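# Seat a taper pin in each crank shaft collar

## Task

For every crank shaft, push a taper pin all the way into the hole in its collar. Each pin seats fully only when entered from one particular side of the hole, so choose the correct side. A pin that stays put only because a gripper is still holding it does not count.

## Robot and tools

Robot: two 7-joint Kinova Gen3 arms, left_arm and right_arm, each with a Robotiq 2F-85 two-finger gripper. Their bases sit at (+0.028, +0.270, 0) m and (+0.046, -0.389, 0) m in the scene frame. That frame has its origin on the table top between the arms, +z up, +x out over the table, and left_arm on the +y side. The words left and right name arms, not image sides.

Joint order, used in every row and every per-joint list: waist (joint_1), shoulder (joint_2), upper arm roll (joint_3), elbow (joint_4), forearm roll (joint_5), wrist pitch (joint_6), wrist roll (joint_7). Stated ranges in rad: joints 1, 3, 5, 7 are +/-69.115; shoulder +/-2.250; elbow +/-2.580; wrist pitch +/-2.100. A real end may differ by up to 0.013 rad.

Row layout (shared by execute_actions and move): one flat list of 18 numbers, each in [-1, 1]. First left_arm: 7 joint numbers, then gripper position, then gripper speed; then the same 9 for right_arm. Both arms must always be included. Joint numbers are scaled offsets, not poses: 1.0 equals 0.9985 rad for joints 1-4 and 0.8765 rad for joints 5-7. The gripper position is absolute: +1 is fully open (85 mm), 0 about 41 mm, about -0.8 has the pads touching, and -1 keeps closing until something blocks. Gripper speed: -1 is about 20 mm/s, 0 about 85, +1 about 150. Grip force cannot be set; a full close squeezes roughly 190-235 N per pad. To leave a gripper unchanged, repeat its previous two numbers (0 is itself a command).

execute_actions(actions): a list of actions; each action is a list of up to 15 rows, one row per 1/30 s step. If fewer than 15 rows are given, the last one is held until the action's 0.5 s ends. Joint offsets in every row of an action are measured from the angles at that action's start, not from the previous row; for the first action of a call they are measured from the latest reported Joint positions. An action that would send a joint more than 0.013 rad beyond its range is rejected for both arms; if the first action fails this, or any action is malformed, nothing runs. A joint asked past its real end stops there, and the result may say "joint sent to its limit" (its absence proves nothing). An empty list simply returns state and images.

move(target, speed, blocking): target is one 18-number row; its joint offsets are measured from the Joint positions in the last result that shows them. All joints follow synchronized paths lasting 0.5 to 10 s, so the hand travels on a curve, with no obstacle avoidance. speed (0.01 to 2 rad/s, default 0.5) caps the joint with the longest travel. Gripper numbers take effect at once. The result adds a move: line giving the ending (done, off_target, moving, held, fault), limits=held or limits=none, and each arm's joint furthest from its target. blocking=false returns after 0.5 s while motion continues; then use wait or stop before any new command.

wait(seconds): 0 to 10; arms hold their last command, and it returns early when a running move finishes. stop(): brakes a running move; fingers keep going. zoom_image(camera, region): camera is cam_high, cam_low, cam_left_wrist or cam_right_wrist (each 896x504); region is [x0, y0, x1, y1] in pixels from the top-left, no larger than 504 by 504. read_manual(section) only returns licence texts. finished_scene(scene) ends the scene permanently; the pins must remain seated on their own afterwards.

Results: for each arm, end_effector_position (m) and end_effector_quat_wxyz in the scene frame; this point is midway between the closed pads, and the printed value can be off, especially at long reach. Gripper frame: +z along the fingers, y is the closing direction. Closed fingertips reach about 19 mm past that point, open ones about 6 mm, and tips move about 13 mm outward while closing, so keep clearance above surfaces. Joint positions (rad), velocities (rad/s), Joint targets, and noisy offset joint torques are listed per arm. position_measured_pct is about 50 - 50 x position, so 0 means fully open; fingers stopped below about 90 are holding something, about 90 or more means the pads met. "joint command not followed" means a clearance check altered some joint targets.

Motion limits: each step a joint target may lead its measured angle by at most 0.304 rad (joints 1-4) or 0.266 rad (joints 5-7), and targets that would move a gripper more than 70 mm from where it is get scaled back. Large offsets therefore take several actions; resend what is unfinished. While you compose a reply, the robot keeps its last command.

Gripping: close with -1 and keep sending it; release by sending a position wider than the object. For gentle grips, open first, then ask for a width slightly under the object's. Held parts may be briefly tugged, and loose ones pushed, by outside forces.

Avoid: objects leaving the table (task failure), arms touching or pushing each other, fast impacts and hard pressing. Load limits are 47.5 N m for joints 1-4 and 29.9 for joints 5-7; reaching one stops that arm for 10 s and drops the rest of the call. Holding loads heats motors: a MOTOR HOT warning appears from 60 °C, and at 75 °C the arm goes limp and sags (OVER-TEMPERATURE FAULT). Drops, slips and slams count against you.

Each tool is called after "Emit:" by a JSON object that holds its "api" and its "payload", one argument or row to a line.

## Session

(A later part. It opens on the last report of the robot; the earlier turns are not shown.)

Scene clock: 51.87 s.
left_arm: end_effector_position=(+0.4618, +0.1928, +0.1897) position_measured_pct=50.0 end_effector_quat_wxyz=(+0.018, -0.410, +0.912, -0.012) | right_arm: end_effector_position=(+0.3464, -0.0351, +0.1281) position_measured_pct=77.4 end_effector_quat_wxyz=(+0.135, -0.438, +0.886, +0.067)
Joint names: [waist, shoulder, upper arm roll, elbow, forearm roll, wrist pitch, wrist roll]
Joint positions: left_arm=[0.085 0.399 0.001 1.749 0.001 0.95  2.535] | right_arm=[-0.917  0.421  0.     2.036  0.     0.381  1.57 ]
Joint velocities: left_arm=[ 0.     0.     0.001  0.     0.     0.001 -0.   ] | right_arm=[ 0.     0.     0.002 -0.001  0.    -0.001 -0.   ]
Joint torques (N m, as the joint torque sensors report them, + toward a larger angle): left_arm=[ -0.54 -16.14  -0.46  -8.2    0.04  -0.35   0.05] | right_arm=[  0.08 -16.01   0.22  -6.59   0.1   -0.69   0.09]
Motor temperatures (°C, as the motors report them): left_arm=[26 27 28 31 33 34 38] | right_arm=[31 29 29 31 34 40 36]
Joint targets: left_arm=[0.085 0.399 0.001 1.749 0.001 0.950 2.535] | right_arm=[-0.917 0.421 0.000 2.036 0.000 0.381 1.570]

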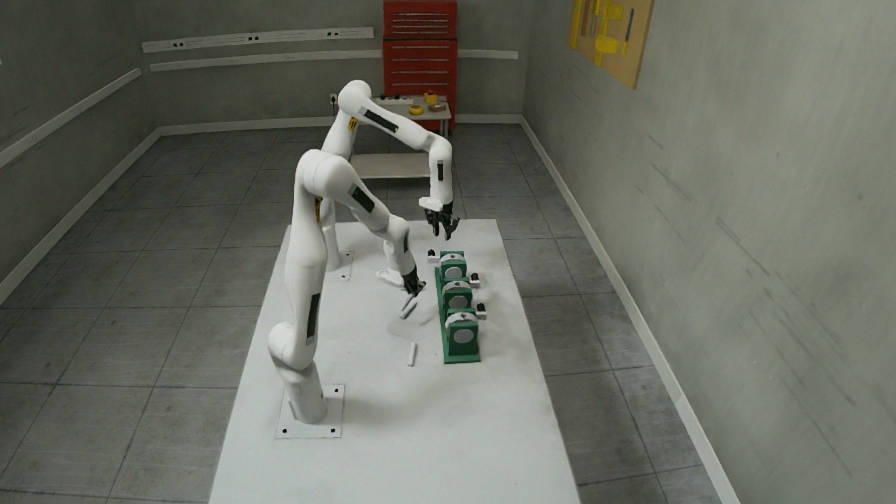

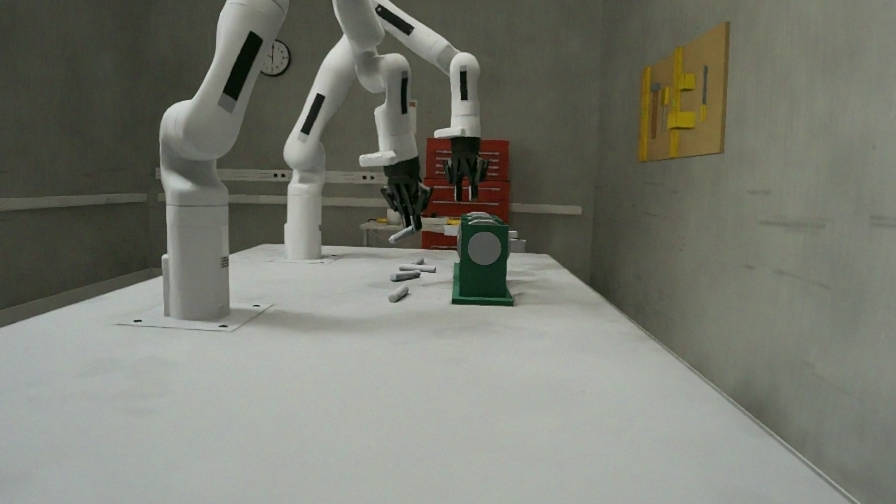

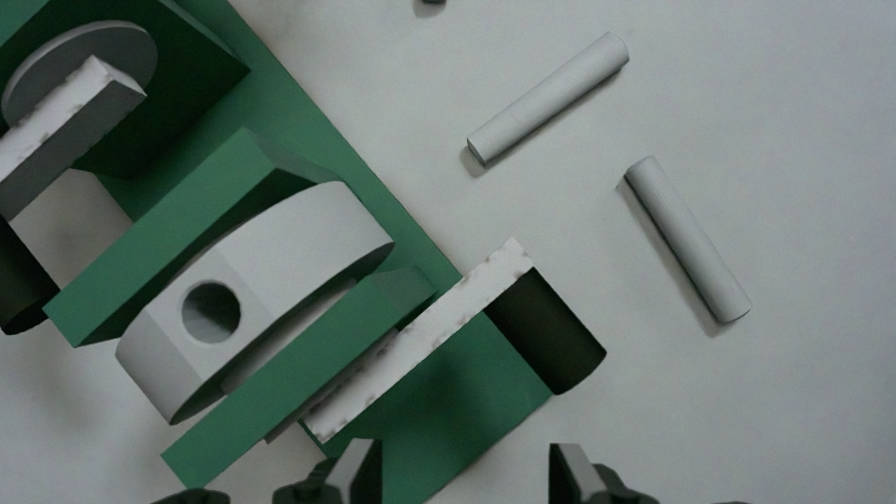

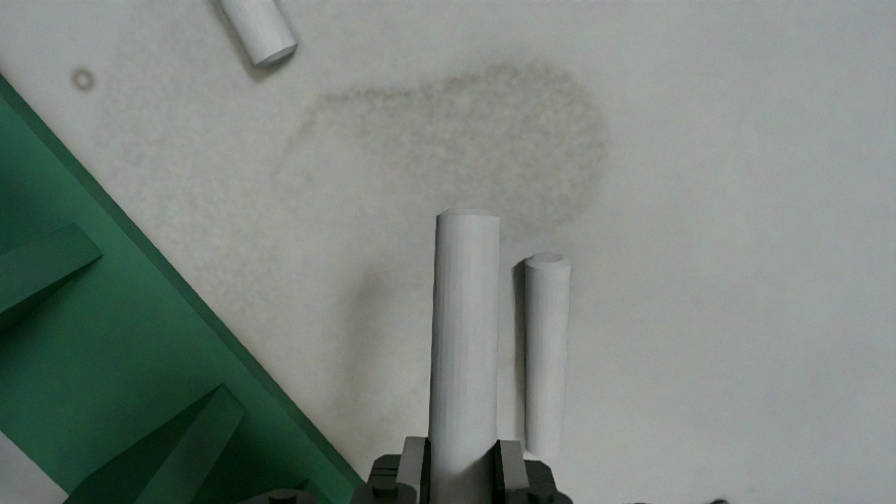

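Emit:
{"api": "move", "payload": {
  "target": [-0.122,-0.037,0,0.4754,0,-0.4495,0.549,0,0, 0.1,-0.121,0,0.064,0,-0.663,0,-1,0],
  "speed": 0.7
}}

Emit:
{"api": "move", "payload": {
  "target": [0,0,0,0,0,0,0,0,0, 0.092,0.25,0,0.25,0,-1,0,-1,0],
  "speed": 0.8
}}

Scene clock: 53.67 s.
left_arm: end_effector_position=(+0.3422, +0.2457, +0.0997) position_measured_pct=50.0 end_effector_quat_wxyz=(-0.001, -0.663, +0.749, +0.000) | right_arm: end_effector_position=(+0.4652, +0.0243, +0.2715) position_measured_pct=77.4 end_effector_quat_wxyz=(+0.416, -0.355, +0.818, +0.181)
Joint names: [waist, shoulder, upper arm roll, elbow, forearm roll, wrist pitch, wrist roll]
Joint positions: left_arm=[-0.036  0.363  0.001  2.224  0.001  0.556  3.016] | right_arm=[-0.817  0.3    0.     2.1    0.    -0.2    1.57 ]
Joint velocities: left_arm=[-0.003 -0.001  0.     0.     0.     0.     0.   ] | right_arm=[ 0.002  0.001  0.     0.002  0.    -0.001 -0.   ]
Joint torques (N m, as the joint torque sensors report them, + toward a larger angle): left_arm=[  0.08 -12.56  -0.08  -4.99   0.01  -0.35  -0.19] | right_arm=[ -0.33 -15.77   0.33  -8.91  -0.04  -2.51   0.28]
Motor temperatures (°C, as the motors report them): left_arm=[26 27 28 31 33 34 38] | right_arm=[31 29 29 31 34 40 36]
Joint targets: left_arm=[-0.036 0.362 0.001 2.224 0.001 0.556 3.016] | right_arm=[-0.817 0.300 0.000 2.100 0.000 -0.200 1.570]
move: done; limits=none; left_arm: farthest joint: the waist, 0.001 radians from its target (0.122 radians at the start); right_arm: farthest joint: the waist, 0.000 radians from its target (0.099 radians at the start)

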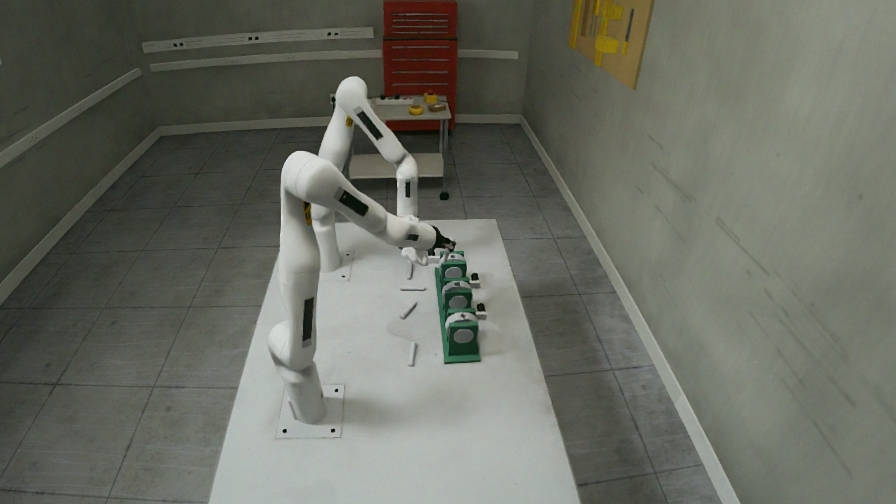

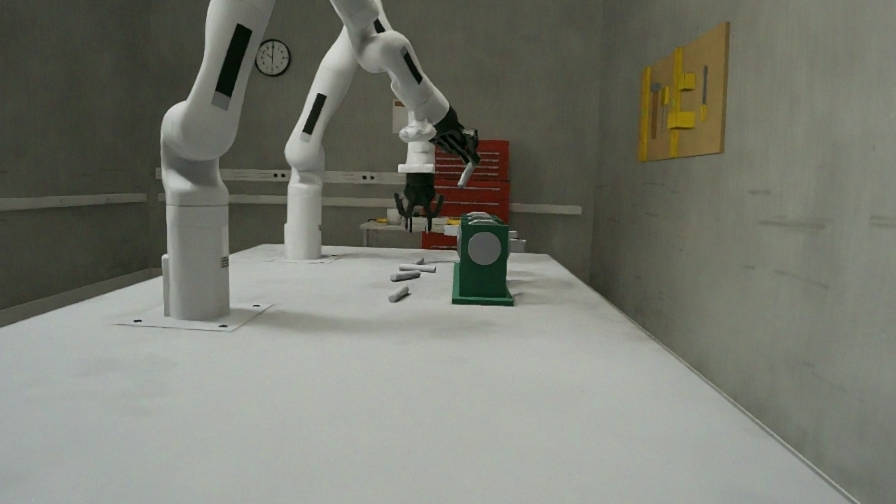

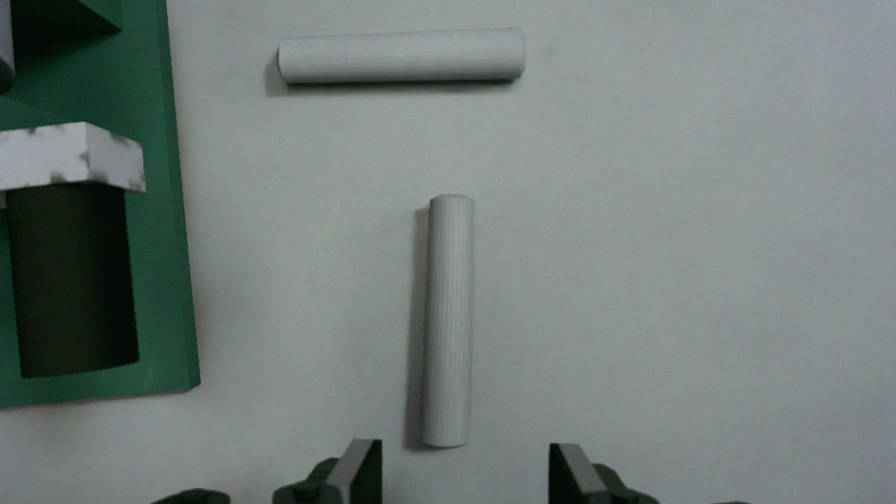

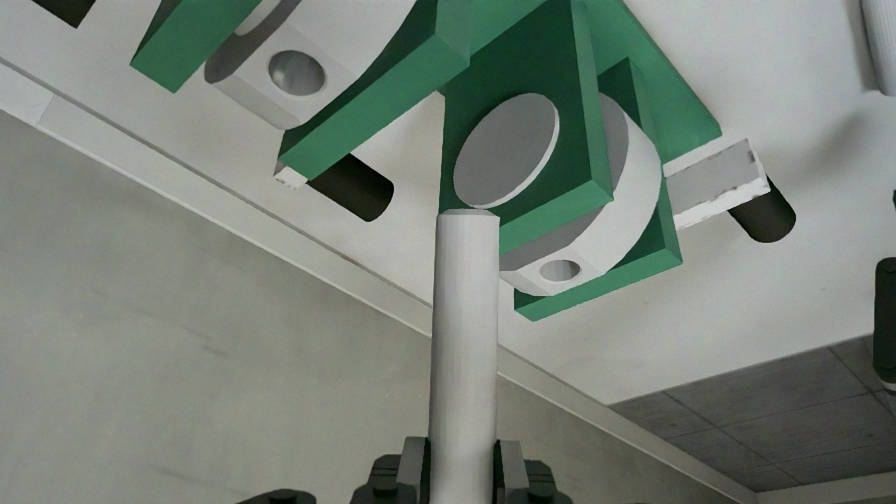

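Scene clock: 55.27 s.
left_arm: end_effector_position=(+0.3422, +0.2457, +0.0997) position_measured_pct=50.0 end_effector_quat_wxyz=(-0.001, -0.663, +0.749, +0.000) | right_arm: end_effector_position=(+0.5075, -0.0102, +0.2607) position_measured_pct=77.4 end_effector_quat_wxyz=(+0.572, -0.281, +0.739, +0.218)
Joint names: [waist, shoulder, upper arm roll, elbow, forearm roll, wrist pitch, wrist roll]
Joint positions: left_arm=[-0.036  0.363  0.001  2.224  0.001  0.556  3.016] | right_arm=[-0.725  0.55   0.     2.35   0.    -1.076  1.57 ]
Joint velocities: left_arm=[ 0.001 -0.     0.001 -0.    -0.    -0.     0.   ] | right_arm=[0.001 0.003 0.001 0.002 0.    0.    0.   ]
Joint torques (N m, as the joint torque sensors report them, + toward a larger angle): left_arm=[ -0.06 -12.95  -0.36  -4.65  -0.16  -0.16  -0.08] | right_arm=[  0.27 -17.48   0.45  -5.52   0.09  -3.3   -0.12]
Motor temperatures (°C, as the motors report them): left_arm=[26 27 28 31 33 34 38] | right_arm=[31 29 29 31 34 40 36]
Joint targets: left_arm=[-0.036 0.363 0.001 2.224 0.001 0.556 3.016] | right_arm=[-0.725 0.550 0.000 2.350 0.000 -1.076 1.570]
move: done; limits=none; left_arm: farthest joint: the waist, 0.000 radians from its target (0.000 radians at the start); right_arm: farthest joint: the waist, 0.000 radians from its target (0.092 radians at the start)

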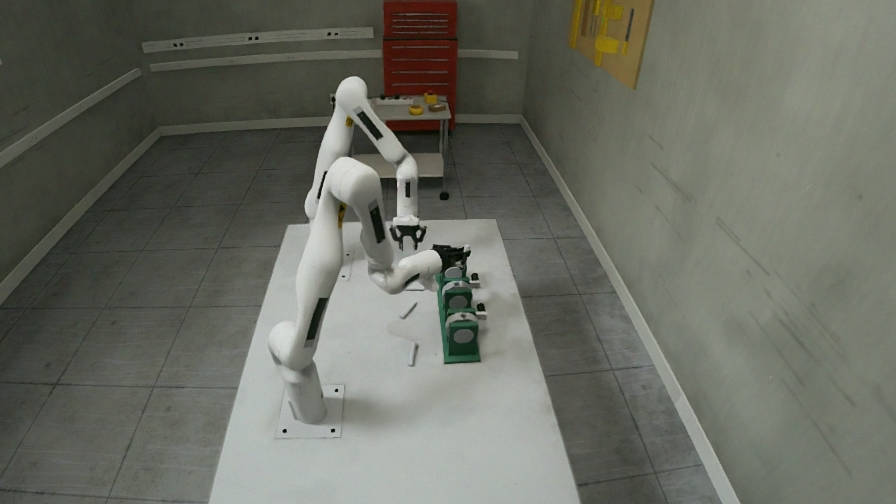

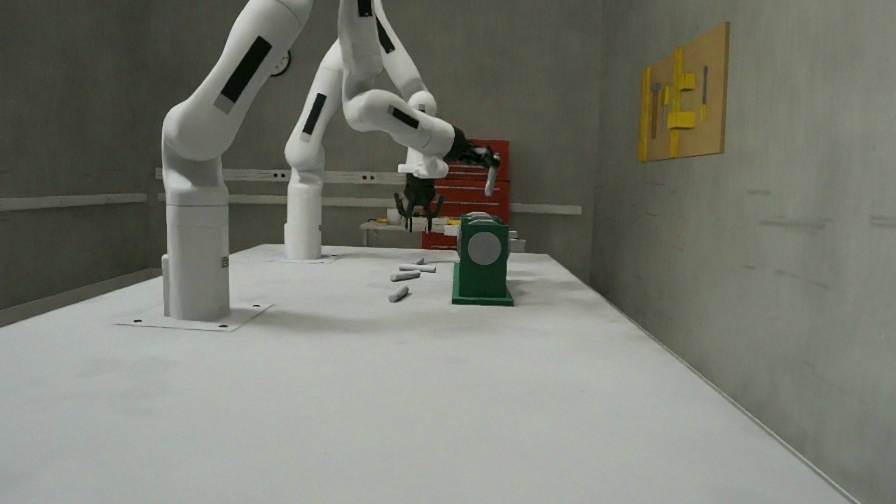

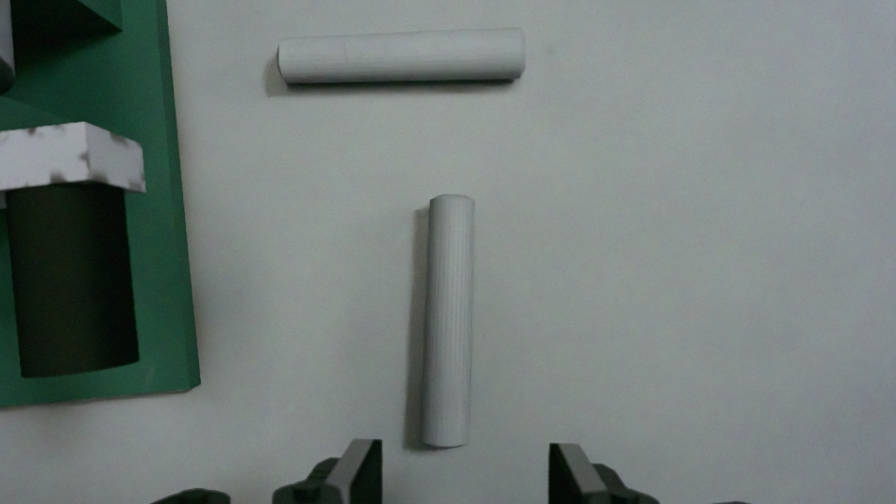

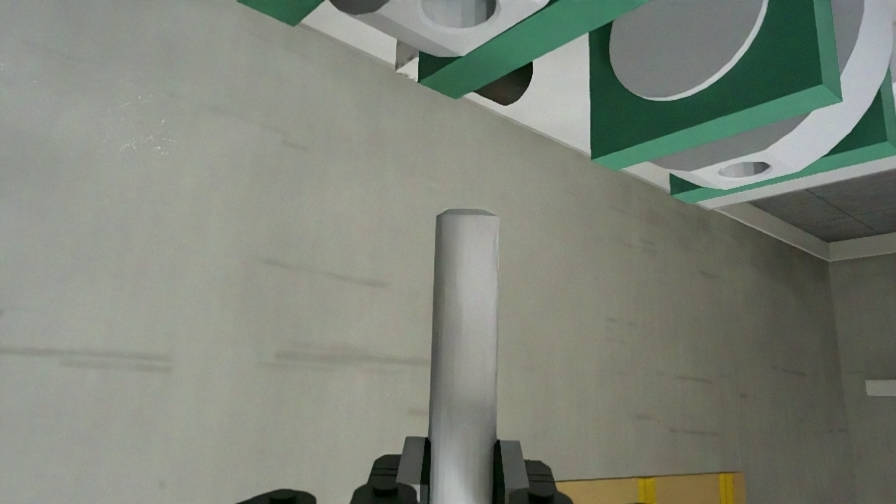

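Emit:
{"api": "move", "payload": {
  "target": [0.018,0.198,0,0.051,0,-0.2857,0.022,0,0, 0,0.412,0,0.148,0,-0.927,0,-1,0],
  "speed": 0.7
}}

Scene clock: 57.60 s.
left_arm: end_effector_position=(+0.3459, +0.2400, +0.0302) position_measured_pct=50.0 end_effector_quat_wxyz=(-0.000, -0.663, +0.748, -0.001) | right_arm: end_effector_position=(+0.4788, -0.0357, +0.2275) position_measured_pct=77.4 end_effector_quat_wxyz=(+0.661, -0.251, +0.660, +0.252)
Joint names: [waist, shoulder, upper arm roll, elbow, forearm roll, wrist pitch, wrist roll]
Joint positions: left_arm=[-0.018  0.56   0.001  2.275  0.001  0.306  3.036] | right_arm=[-0.725  0.961  0.     2.498  0.    -1.889  1.57 ]
Joint velocities: left_arm=[ 0.     0.001 -0.001 -0.     0.    -0.     0.   ] | right_arm=[-0.     0.002 -0.001  0.     0.    -0.     0.   ]
Joint torques (N m, as the joint torque sensors report them, + toward a larger angle): left_arm=[ -0.29 -13.7    0.35  -2.66   0.17   0.01   0.01] | right_arm=[ -0.27 -18.31   0.4    0.07   0.17  -3.02  -0.12]
Motor temperatures (°C, as the motors report them): left_arm=[26 27 28 31 33 34 38] | right_arm=[31 29 29 31 34 40 36]
Joint targets: left_arm=[-0.018 0.560 0.001 2.275 0.001 0.306 3.036] | right_arm=[-0.725 0.961 0.000 2.498 0.000 -1.889 1.570]
move: done; limits=none; left_arm: farthest joint: the waist, 0.000 radians from its target (0.018 radians at the start); right_arm: farthest joint: the shoulder, 0.001 radians from its target (0.411 radians at the start)

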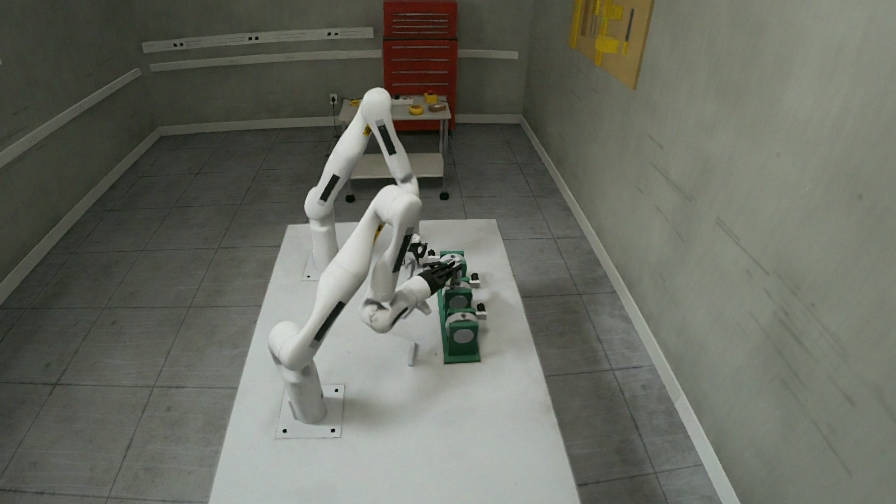

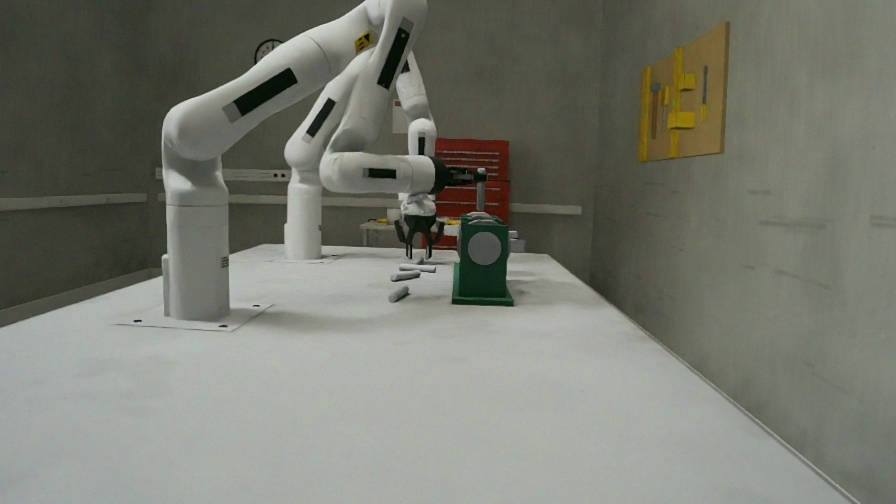

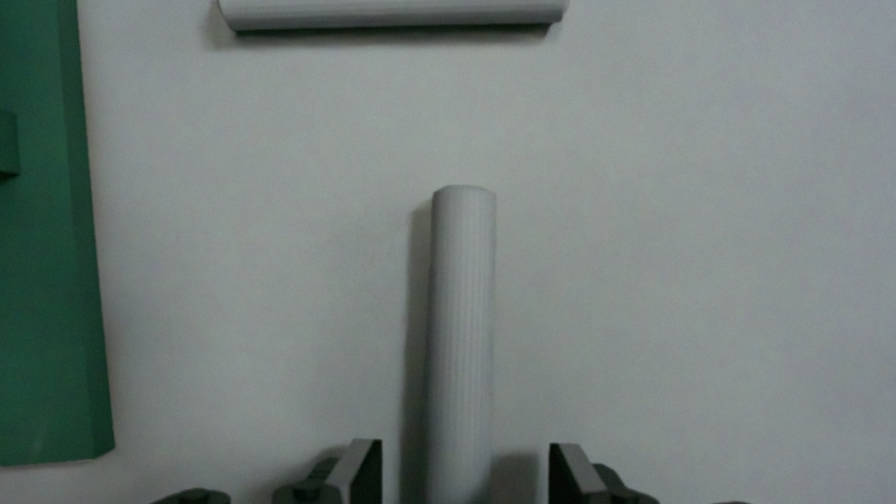

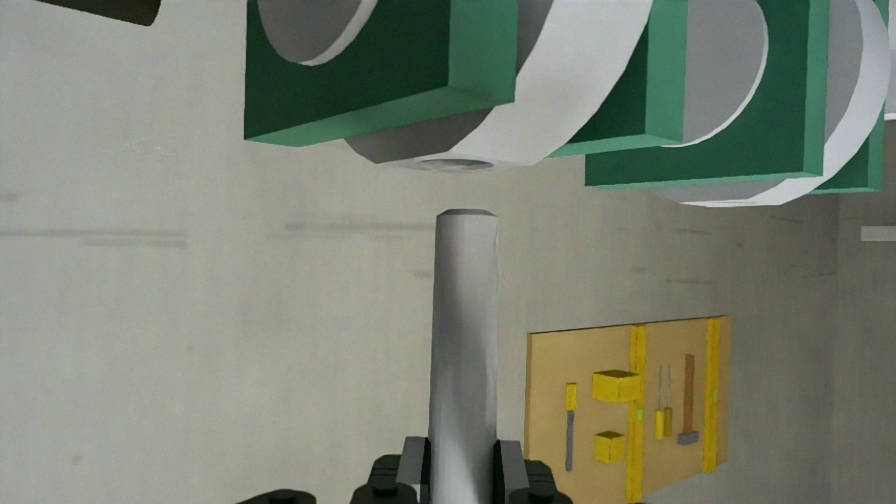

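Emit:
{"api": "zoom_image", "payload": {
  "camera": "cam_low",
  "region": [430,155,530,255]
}}

Emit:
{"api": "zoom_image", "payload": {
  "camera": "cam_right_wrist",
  "region": [360,110,580,250]
}}

Region (430, 155, 530, 255) of cam_low's 896x504 image, scaled by 5.040, with more detail than that image has.

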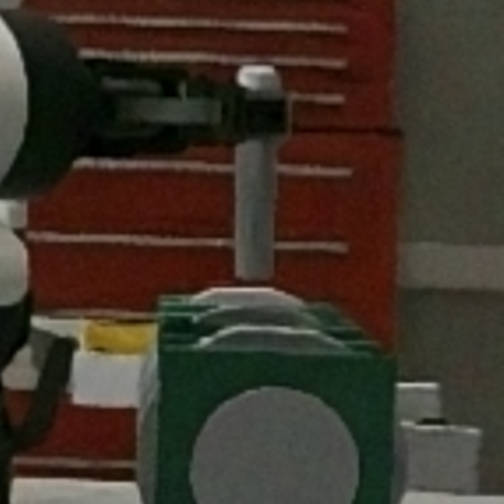

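Region (360, 110, 580, 250) of cam_right_wrist's 896x504 image, scaled by 2.291; it fills the top 321 rows of this view, and the rest is white.

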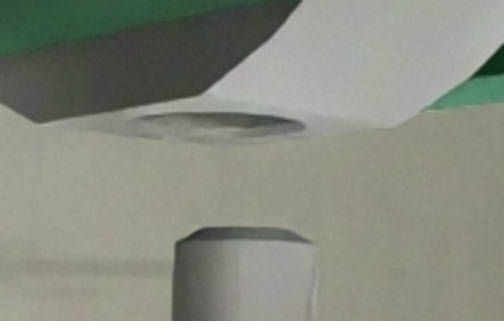

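Emit:
{"api": "move", "payload": {
  "target": [0,0.0248,0,0.0043,0,-0.0325,0,0,0, 0.0058,0.0288,0,-0.0075,0,-0.0243,0,-1,0],
  "speed": 0.1
}}

Emit:
{"api": "move", "payload": {
  "target": [0,0,0,0,0,0,0,-1,0, 0,0,0,0,0,0,0,-1,0]
}}

Emit:
{"api": "zoom_image", "payload": {
  "camera": "cam_low",
  "region": [450,175,520,245]
}}

Emit:
{"api": "zoom_image", "payload": {
  "camera": "cam_right_wrist",
  "region": [360,110,580,250]
}}

Emit:
{"api": "zoom_image", "payload": {
  "camera": "cam_high",
  "region": [420,240,500,320]
}}

Scene clock: 59.40 s.
left_arm: end_effector_position=(+0.3457, +0.2400, +0.0220) position_measured_pct=50.0 end_effector_quat_wxyz=(-0.000, -0.663, +0.748, -0.000) | right_arm: end_effector_position=(+0.4811, -0.0379, +0.2198) position_measured_pct=77.4 end_effector_quat_wxyz=(+0.662, -0.249, +0.661, +0.250)
Joint names: [waist, shoulder, upper arm roll, elbow, forearm roll, wrist pitch, wrist roll]
Joint positions: left_arm=[-0.018  0.585  0.001  2.279  0.001  0.277  3.036] | right_arm=[-0.719  0.989  0.     2.49   0.    -1.91   1.57 ]
Joint velocities: left_arm=[ 0.     0.002 -0.001  0.    -0.    -0.     0.   ] | right_arm=[ 0.     0.001 -0.    -0.    -0.     0.    -0.   ]
Joint torques (N m, as the joint torque sensors report them, + toward a larger angle): left_arm=[ -0.29 -13.89  -0.19  -2.2   -0.09  -0.18  -0.26] | right_arm=[ -0.51 -18.29   0.19   0.3    0.19  -3.31  -0.05]
Motor temperatures (°C, as the motors report them): left_arm=[26 27 28 31 33 34 38] | right_arm=[31 29 29 31 34 40 36]
Joint targets: left_arm=[-0.018 0.585 0.001 2.279 0.001 0.277 3.036] | right_arm=[-0.719 0.990 0.000 2.490 0.000 -1.910 1.570]
move: done; limits=none; left_arm: farthest joint: the waist, 0.000 radians from its target (0.000 radians at the start); right_arm: farthest joint: the waist, 0.000 radians from its target (0.006 radians at the start)

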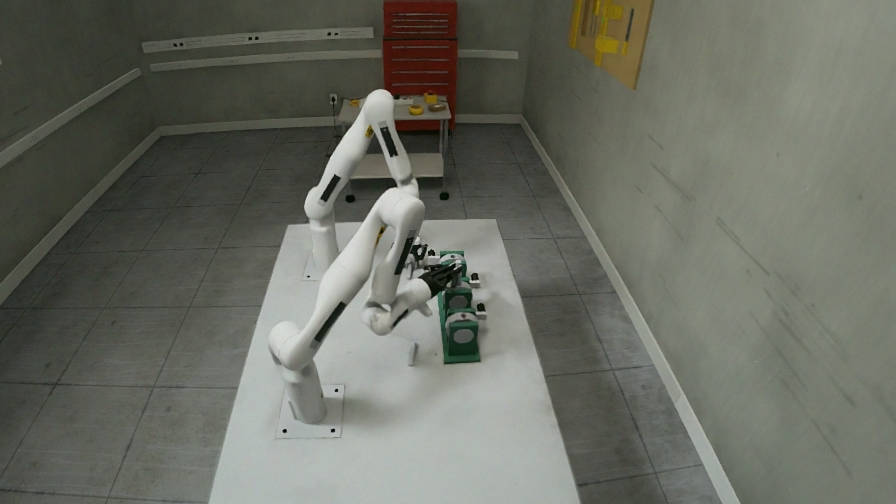

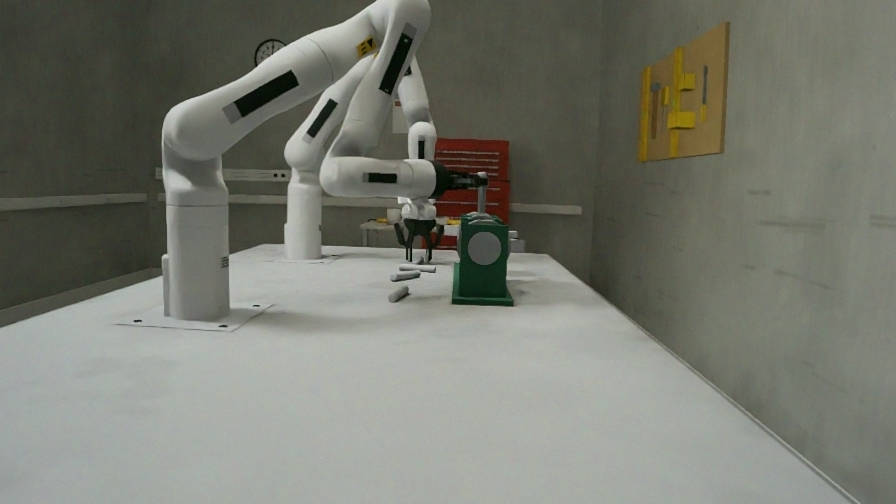

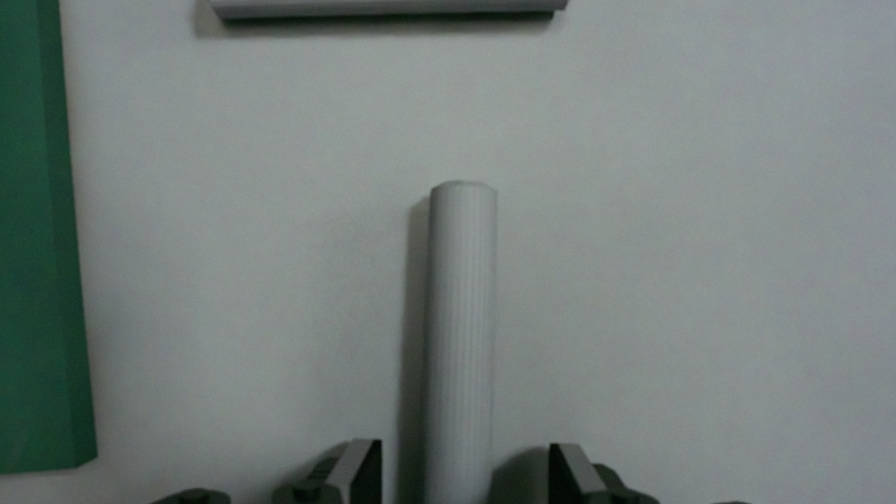

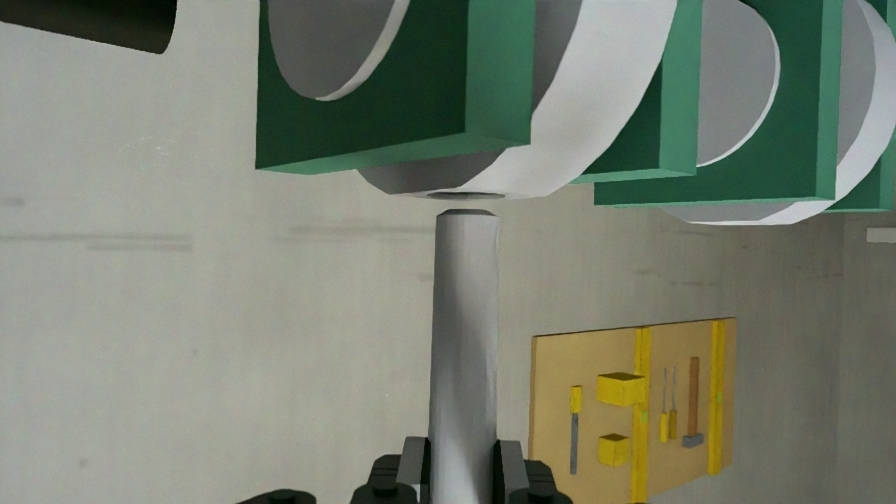

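Scene clock: 60.03 s.
left_arm: end_effector_position=(+0.3460, +0.2401, +0.0225) position_measured_pct=77.0 end_effector_quat_wxyz=(+0.000, -0.663, +0.748, -0.001) | right_arm: end_effector_position=(+0.4811, -0.0379, +0.2198) position_measured_pct=77.4 end_effector_quat_wxyz=(+0.662, -0.249, +0.661, +0.250)
Joint names: [waist, shoulder, upper arm roll, elbow, forearm roll, wrist pitch, wrist roll]
Joint positions: left_arm=[-0.018  0.583  0.001  2.279  0.001  0.278  3.036] | right_arm=[-0.719  0.989  0.     2.49   0.    -1.91   1.57 ]
Joint velocities: left_arm=[-0.    -0.001 -0.001  0.001  0.     0.002 -0.   ] | right_arm=[-0.    -0.001  0.     0.003  0.     0.     0.   ]
Joint torques (N m, as the joint torque sensors report them, + toward a larger angle): left_arm=[ -0.14 -13.08   0.14  -2.55   0.14  -0.42   0.06] | right_arm=[ -0.09 -18.2    0.65   0.22   0.2   -3.06   0.1 ]
Motor temperatures (°C, as the motors report them): left_arm=[26 27 28 31 33 34 38] | right_arm=[31 29 29 31 34 40 36]
Joint targets: left_arm=[-0.018 0.585 0.001 2.279 0.001 0.277 3.036] | right_arm=[-0.719 0.989 0.000 2.490 0.000 -1.910 1.570]
move: done; limits=none; left_arm: farthest joint: the shoulder, 0.002 radians from its target (0.000 radians at the start); right_arm: farthest joint: the waist, 0.000 radians from its target (0.000 radians at the start)

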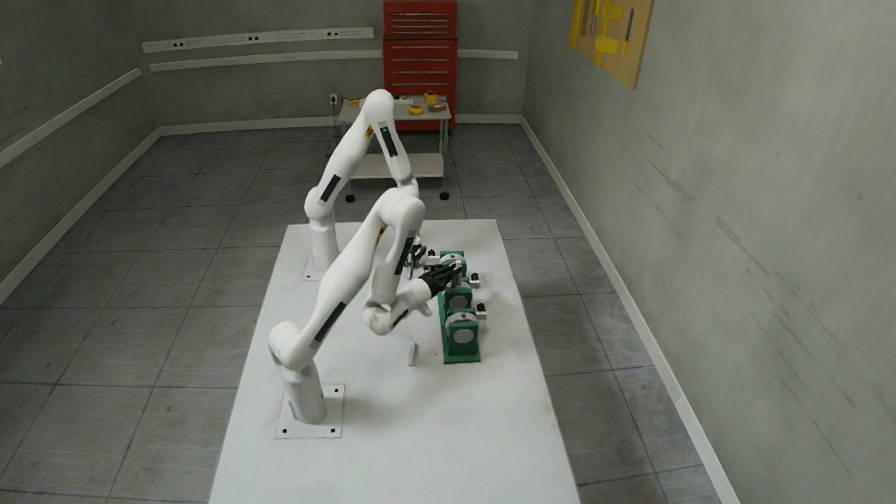

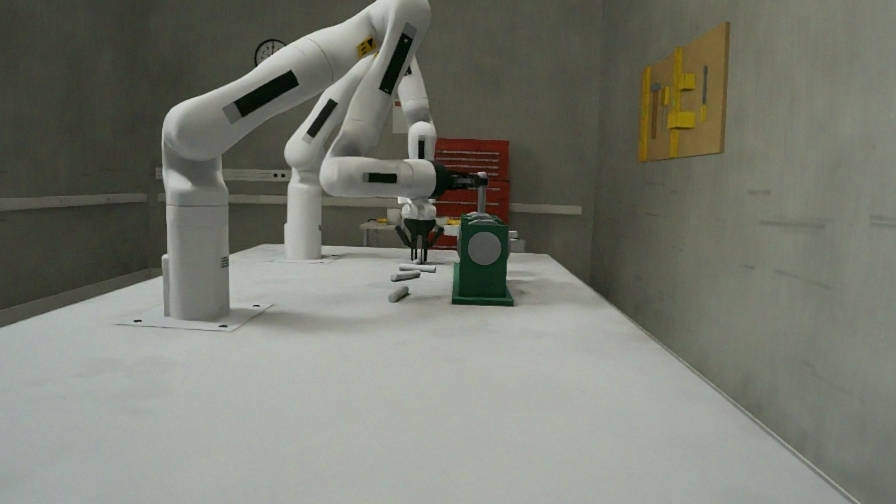

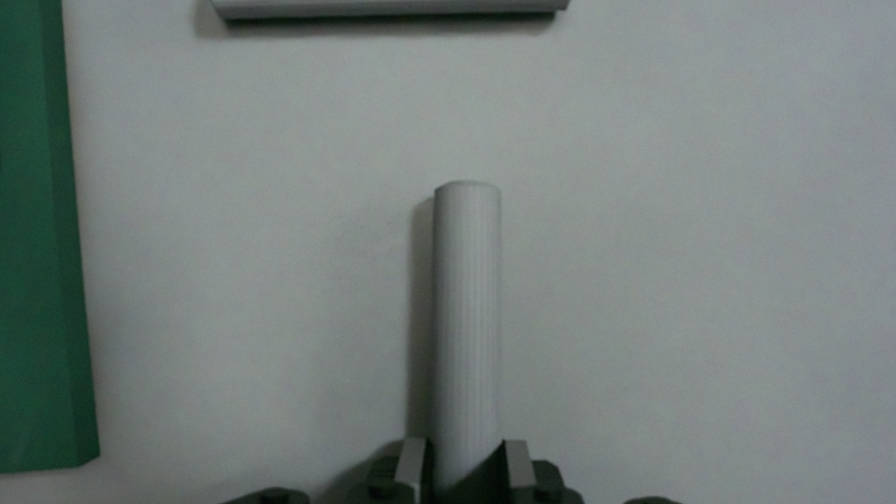

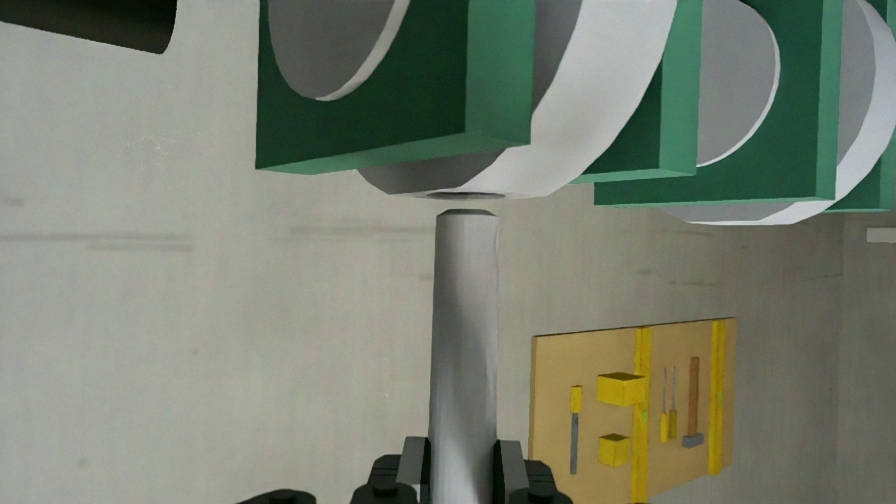

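Region (450, 175, 520, 245) of cam_low's 896x504 image, scaled by 7.200, with more detail than that image has.

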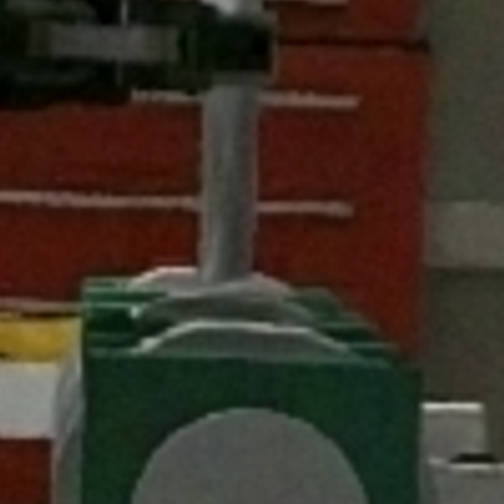

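Region (360, 110, 580, 250) of cam_right_wrist's 896x504 image, scaled by 2.291; it fills the top 321 rows of this view, and the rest is white.

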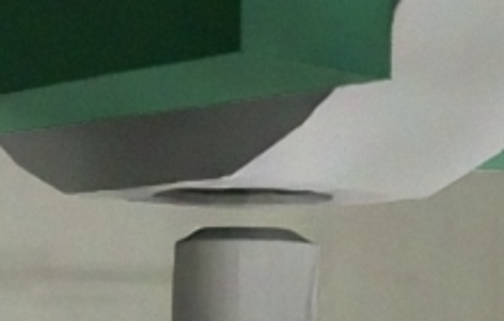

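Region (420, 240, 500, 320) of cam_high's 896x504 image, scaled by 6.300, with more detail than that image has.

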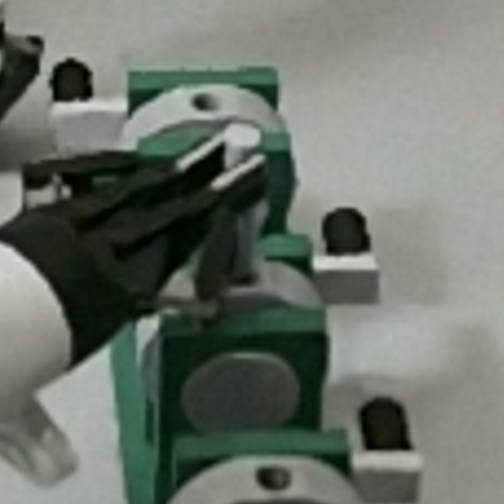

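Emit:
{"api": "move", "payload": {
  "target": [0,-0.22,0,-0.055,0,0.317,-0.3,-1,0, 0,0.054,0,-0.014,0,-0.0456,0,-1,0],
  "speed": 0.25
}}

Scene clock: 61.80 s.
left_arm: end_effector_position=(+0.3415, +0.2401, +0.0992) position_measured_pct=77.0 end_effector_quat_wxyz=(-0.001, -0.559, +0.829, +0.000) | right_arm: end_effector_position=(+0.4826, -0.0389, +0.2055) position_measured_pct=77.4 end_effector_quat_wxyz=(+0.663, -0.249, +0.661, +0.249)
Joint names: [waist, shoulder, upper arm roll, elbow, forearm roll, wrist pitch, wrist roll]
Joint positions: left_arm=[-0.018  0.364  0.001  2.224  0.001  0.556  2.773] | right_arm=[-0.718  1.043  0.002  2.475 -0.002 -1.95   1.57 ]
Joint velocities: left_arm=[ 0.    -0.002 -0.001 -0.     0.     0.     0.   ] | right_arm=[ 0.     0.003 -0.001  0.    -0.     0.     0.   ]
Joint torques (N m, as the joint torque sensors report them, + toward a larger angle): left_arm=[  0.17 -12.6   -0.33  -4.89   0.15  -0.21   0.26] | right_arm=[ -1.64 -17.49  -0.25   1.64   0.75  -2.53  -0.11]
Motor temperatures (°C, as the motors report them): left_arm=[26 27 28 31 33 34 38] | right_arm=[31 29 29 31 34 40 36]
Joint targets: left_arm=[-0.018 0.364 0.001 2.224 0.001 0.556 2.773] | right_arm=[-0.719 1.043 0.000 2.476 0.000 -1.950 1.570]
move: done; limits=none; left_arm: farthest joint: the shoulder, 0.001 radians from its target (0.220 radians at the start); right_arm: farthest joint: the upper arm roll, 0.002 radians from its target (0.000 radians at the start)

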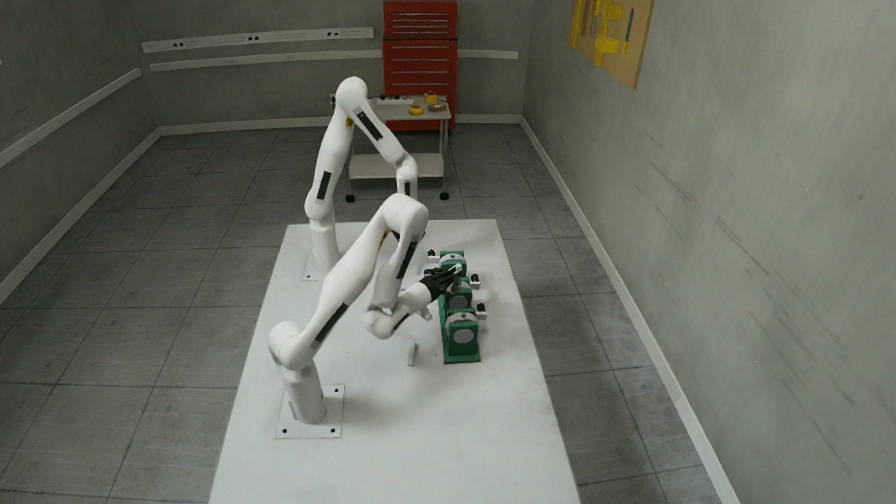

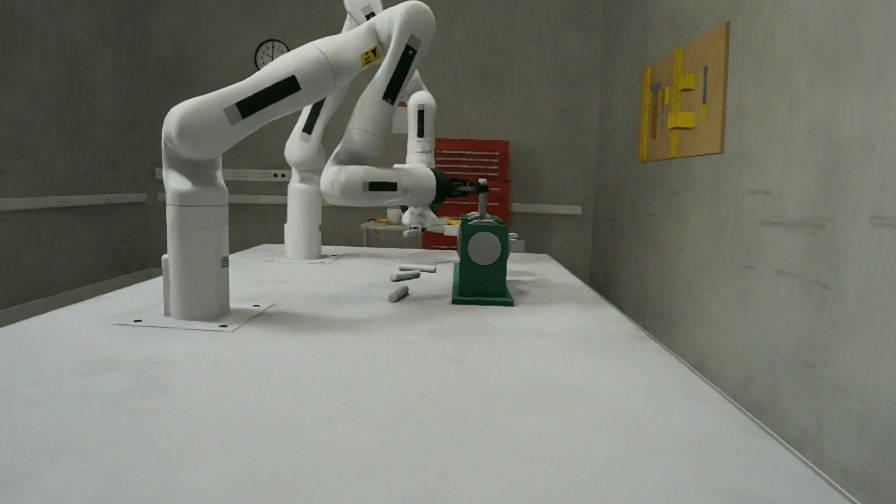

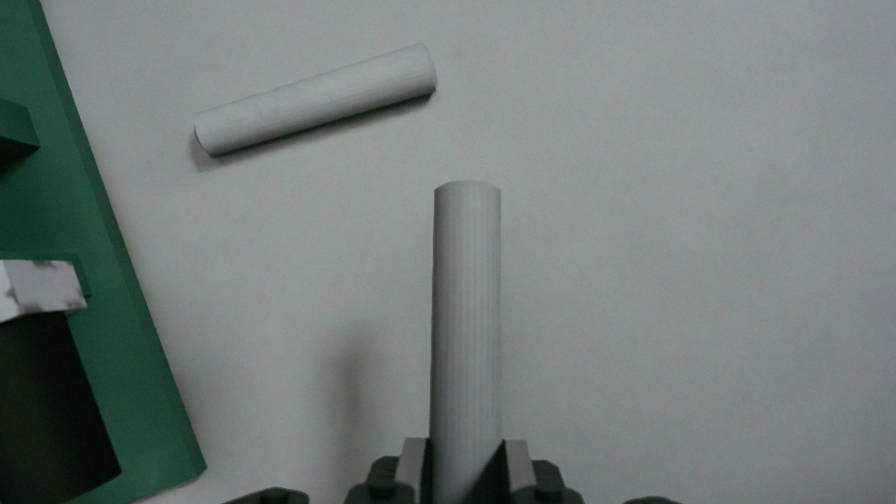

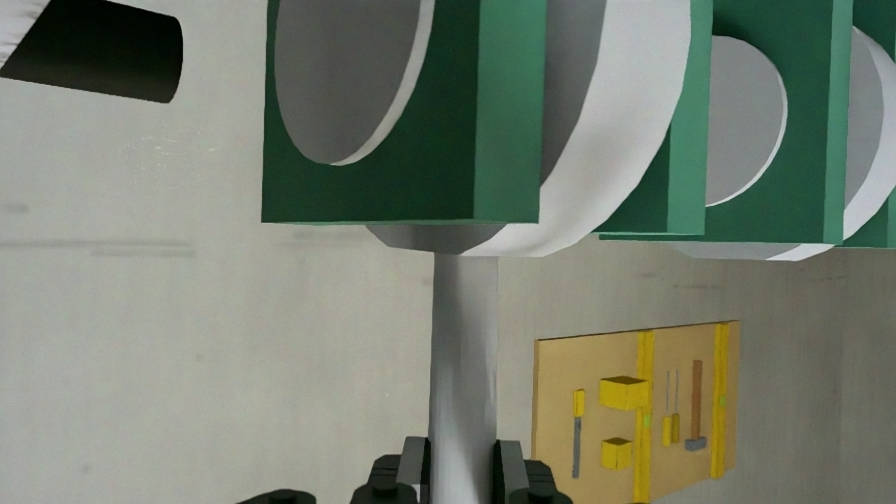

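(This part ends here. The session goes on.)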